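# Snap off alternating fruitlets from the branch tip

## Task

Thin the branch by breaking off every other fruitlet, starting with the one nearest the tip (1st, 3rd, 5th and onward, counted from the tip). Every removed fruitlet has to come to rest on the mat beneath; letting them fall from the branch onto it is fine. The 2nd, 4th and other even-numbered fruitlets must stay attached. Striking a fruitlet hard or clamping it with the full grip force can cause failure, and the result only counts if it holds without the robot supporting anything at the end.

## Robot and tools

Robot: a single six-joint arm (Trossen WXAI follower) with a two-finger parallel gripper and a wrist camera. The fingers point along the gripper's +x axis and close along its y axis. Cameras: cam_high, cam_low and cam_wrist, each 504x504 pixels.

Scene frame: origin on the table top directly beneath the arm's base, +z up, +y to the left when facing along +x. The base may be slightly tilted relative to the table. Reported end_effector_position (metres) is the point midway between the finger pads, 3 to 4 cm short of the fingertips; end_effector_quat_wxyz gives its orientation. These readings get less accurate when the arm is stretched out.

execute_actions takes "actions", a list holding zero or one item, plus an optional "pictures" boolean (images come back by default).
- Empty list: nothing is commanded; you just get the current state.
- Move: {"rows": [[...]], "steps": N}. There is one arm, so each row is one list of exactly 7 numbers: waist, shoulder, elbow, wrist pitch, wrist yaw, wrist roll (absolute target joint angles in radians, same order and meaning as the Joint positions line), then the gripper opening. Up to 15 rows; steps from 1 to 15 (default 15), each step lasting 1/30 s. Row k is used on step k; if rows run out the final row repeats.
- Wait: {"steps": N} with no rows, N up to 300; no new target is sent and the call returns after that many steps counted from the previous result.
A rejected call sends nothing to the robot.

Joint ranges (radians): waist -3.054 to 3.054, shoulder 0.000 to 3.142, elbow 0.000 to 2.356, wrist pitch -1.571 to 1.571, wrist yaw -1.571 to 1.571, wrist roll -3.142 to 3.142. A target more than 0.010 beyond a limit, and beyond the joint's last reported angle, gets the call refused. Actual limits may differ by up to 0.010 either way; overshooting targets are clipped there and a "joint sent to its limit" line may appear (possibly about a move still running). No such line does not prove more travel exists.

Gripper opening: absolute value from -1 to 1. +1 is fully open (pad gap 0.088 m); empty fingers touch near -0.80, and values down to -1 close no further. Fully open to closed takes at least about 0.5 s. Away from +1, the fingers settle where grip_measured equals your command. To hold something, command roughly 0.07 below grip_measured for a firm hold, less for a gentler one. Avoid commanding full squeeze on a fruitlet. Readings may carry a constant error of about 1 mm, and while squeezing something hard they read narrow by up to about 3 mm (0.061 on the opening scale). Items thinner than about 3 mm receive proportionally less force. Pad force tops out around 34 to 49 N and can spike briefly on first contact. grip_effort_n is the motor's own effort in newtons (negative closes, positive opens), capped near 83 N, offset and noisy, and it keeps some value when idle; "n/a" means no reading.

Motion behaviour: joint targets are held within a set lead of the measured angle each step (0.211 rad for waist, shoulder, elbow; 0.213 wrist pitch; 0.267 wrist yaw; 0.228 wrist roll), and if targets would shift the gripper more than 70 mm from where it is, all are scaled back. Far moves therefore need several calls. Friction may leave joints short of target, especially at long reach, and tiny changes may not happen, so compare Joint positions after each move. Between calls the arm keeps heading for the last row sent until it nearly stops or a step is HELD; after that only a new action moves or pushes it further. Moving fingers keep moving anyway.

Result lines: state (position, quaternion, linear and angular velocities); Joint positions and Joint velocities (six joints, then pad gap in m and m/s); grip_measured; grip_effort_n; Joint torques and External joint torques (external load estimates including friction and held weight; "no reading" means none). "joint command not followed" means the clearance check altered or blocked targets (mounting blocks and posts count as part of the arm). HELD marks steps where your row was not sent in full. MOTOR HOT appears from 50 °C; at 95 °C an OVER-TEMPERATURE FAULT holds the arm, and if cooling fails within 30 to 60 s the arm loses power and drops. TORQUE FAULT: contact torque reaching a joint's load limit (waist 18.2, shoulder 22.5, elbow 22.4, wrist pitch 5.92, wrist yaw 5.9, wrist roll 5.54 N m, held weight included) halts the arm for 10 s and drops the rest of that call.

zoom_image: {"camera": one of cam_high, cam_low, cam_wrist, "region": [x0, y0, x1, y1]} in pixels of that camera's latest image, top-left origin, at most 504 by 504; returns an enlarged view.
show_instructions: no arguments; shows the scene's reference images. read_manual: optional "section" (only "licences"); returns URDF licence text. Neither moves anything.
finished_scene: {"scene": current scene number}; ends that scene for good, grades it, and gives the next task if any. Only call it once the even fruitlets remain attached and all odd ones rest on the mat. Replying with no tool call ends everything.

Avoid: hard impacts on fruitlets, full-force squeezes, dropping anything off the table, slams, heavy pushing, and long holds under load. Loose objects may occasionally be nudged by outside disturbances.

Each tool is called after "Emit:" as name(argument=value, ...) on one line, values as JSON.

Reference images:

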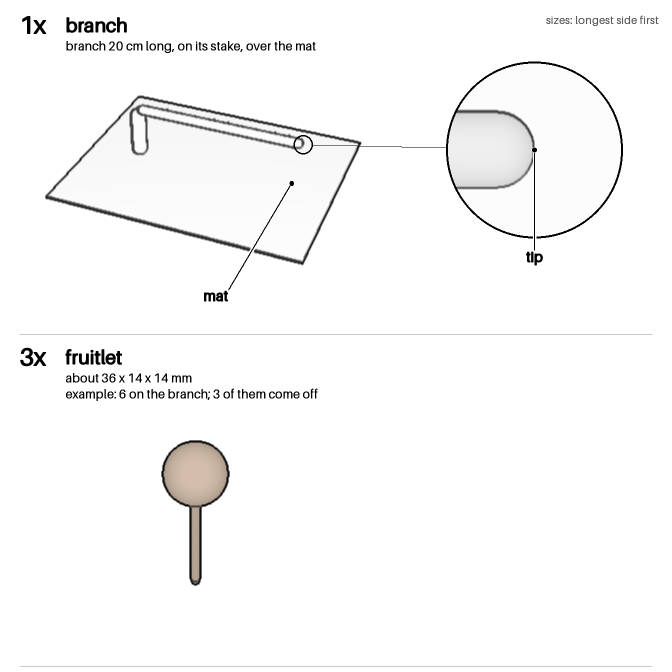

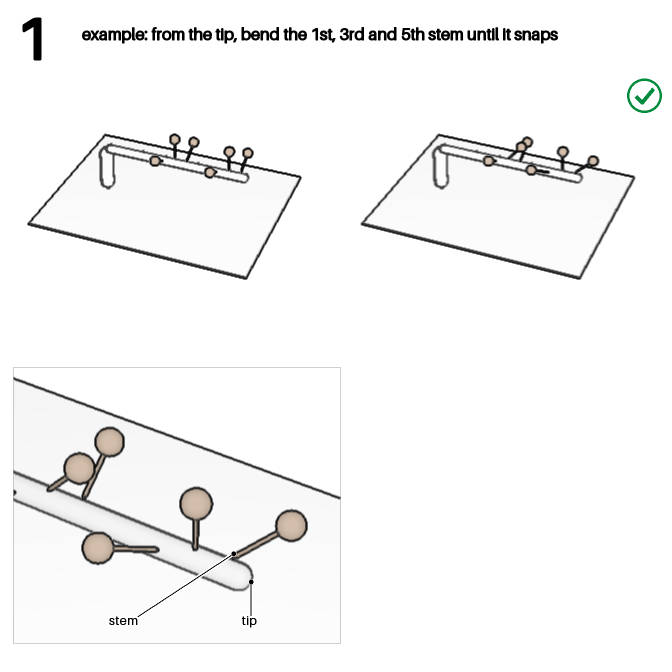

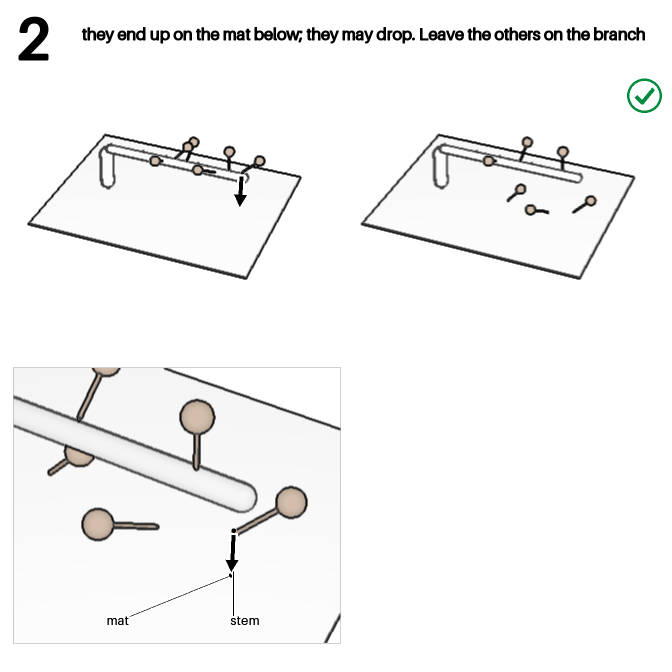

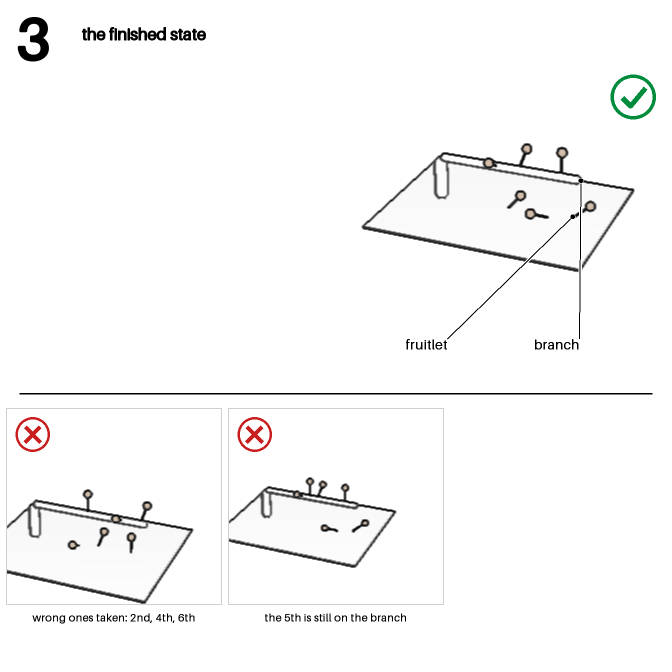

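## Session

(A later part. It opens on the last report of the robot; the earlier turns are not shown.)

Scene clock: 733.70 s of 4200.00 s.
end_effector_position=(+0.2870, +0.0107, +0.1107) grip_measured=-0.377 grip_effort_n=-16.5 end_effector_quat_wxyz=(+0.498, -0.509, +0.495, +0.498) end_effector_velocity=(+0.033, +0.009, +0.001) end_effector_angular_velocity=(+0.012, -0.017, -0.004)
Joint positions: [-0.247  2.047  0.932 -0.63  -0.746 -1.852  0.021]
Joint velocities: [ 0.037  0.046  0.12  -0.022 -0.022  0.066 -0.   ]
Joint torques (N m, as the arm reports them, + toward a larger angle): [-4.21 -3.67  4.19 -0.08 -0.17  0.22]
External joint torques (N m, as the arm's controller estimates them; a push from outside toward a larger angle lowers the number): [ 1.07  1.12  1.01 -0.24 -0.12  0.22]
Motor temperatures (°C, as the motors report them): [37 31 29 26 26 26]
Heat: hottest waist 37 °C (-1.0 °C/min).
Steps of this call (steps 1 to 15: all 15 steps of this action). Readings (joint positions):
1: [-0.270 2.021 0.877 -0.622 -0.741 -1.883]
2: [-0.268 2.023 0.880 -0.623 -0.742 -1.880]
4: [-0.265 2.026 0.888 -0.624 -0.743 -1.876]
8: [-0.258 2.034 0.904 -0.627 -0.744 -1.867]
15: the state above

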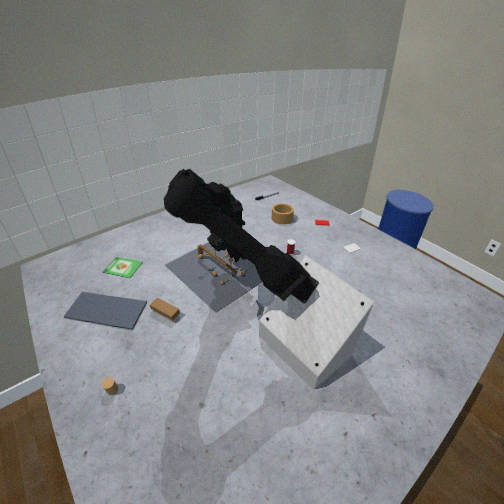

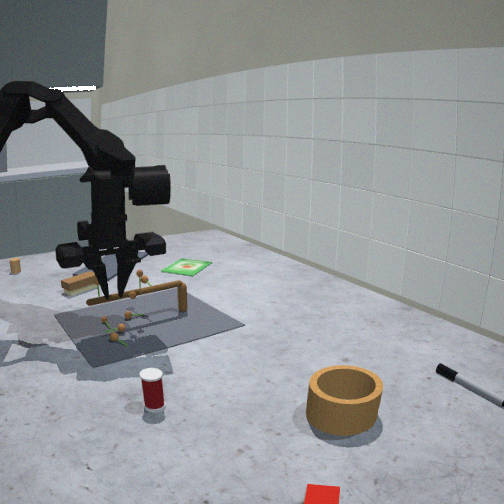

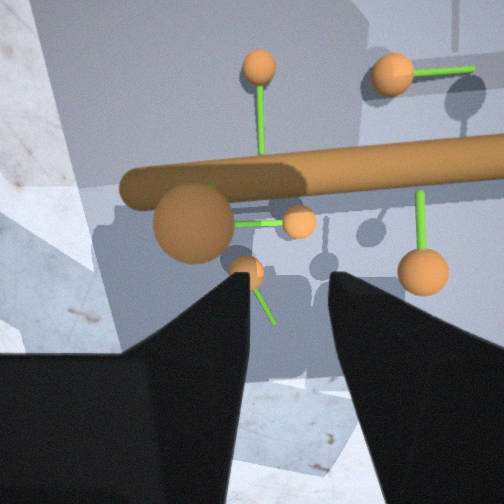

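Emit:
execute_actions(actions=[{"rows":[[-0.255,2.055,0.965,-0.67,-0.75,-1.86,-0.38],[-0.27,2.052,0.985,-0.71,-0.75,-1.88,-0.38],[-0.285,2.049,1.006,-0.75,-0.75,-1.9,-0.38],[-0.3,2.046,1.027,-0.79,-0.75,-1.922,-0.38],[-0.316,2.043,1.05,-0.826,-0.75,-1.944,-0.38],[-0.33,2.03,1.08,-0.87,-0.75,-1.96,-0.38],[-0.345,2.01,1.11,-0.92,-0.75,-1.98,-0.38]],"steps":15}])

Scene clock: 743.87 s of 4200.00 s.
end_effector_position=(+0.3037, +0.0180, +0.1635) grip_measured=-0.377 grip_effort_n=-16.5 end_effector_quat_wxyz=(+0.506, -0.506, +0.488, +0.499) end_effector_velocity=(-0.014, +0.007, +0.001) end_effector_angular_velocity=(+0.032, +0.057, -0.010)
Joint positions: [-0.342  2.016  1.102 -0.909 -0.748 -1.97   0.021]
Joint velocities: [-0.002 -0.002  0.002 -0.095 -0.007 -0.051 -0.   ]
Joint torques (N m, as the arm reports them, + toward a larger angle): [-4.7  -5.42  4.9  -0.09 -0.15 -0.25]
External joint torques (N m, as the arm's controller estimates them; a push from outside toward a larger angle lowers the number): [ 0.81 -0.6   0.94 -0.29 -0.1  -0.25]
Motor temperatures (°C, as the motors report them): [37 31 29 25 26 26]
Heat: hottest waist 37 °C (-1.0 °C/min).
Steps of this call (steps 1 to 30: the robot went on to your last target; steps 31 to 90: nothing new was sent; then 6.67 s passed at rest; steps 91 to 105: all 15 steps of this action). Readings (joint positions):
91: [-0.243 2.052 0.946 -0.640 -0.748 -1.846]
92: [-0.246 2.052 0.953 -0.659 -0.748 -1.850]
94: [-0.262 2.052 0.975 -0.711 -0.748 -1.874]
98: [-0.316 2.043 1.053 -0.840 -0.748 -1.939]
105: the state above

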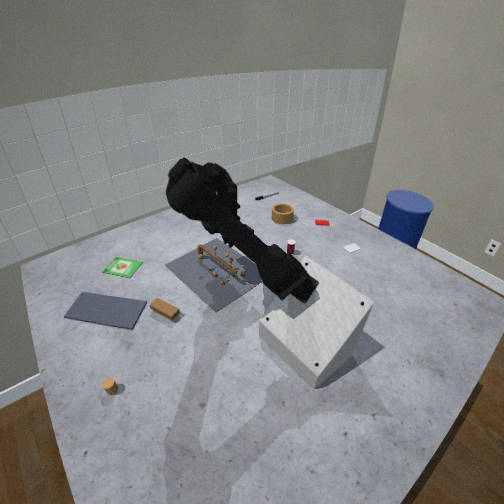

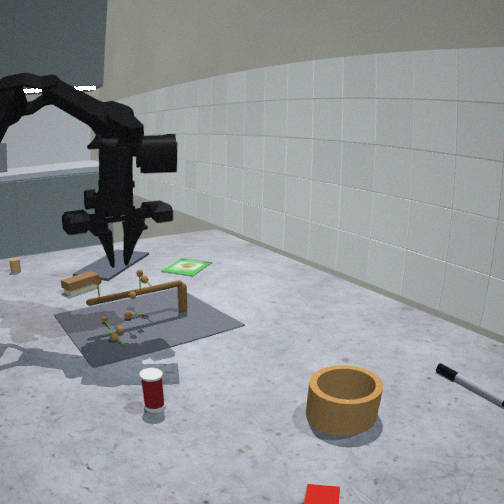

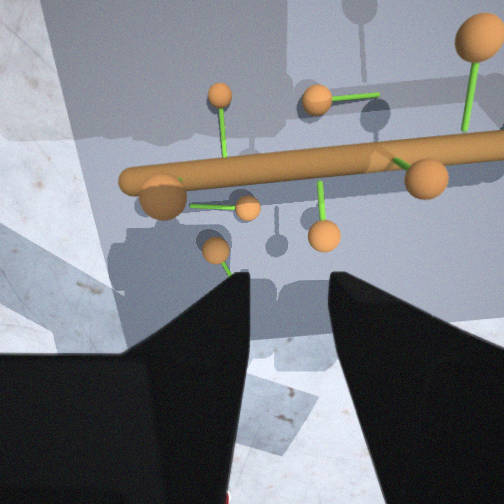

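Emit:
zoom_image(camera="cam_low", region=[50, 250, 210, 360])

Region (50, 250, 210, 360) of cam_low's 504x504 image, scaled by 3.150, with more detail than that image has; it fills the top 346 rows of this view, and the rest is white.

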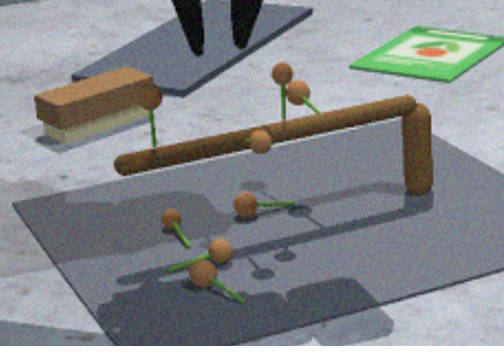

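Four fruitlets are still on the branch and four are on the mat.

Emit:
finished_scene(scene=1)

The scene is finished: the task was done.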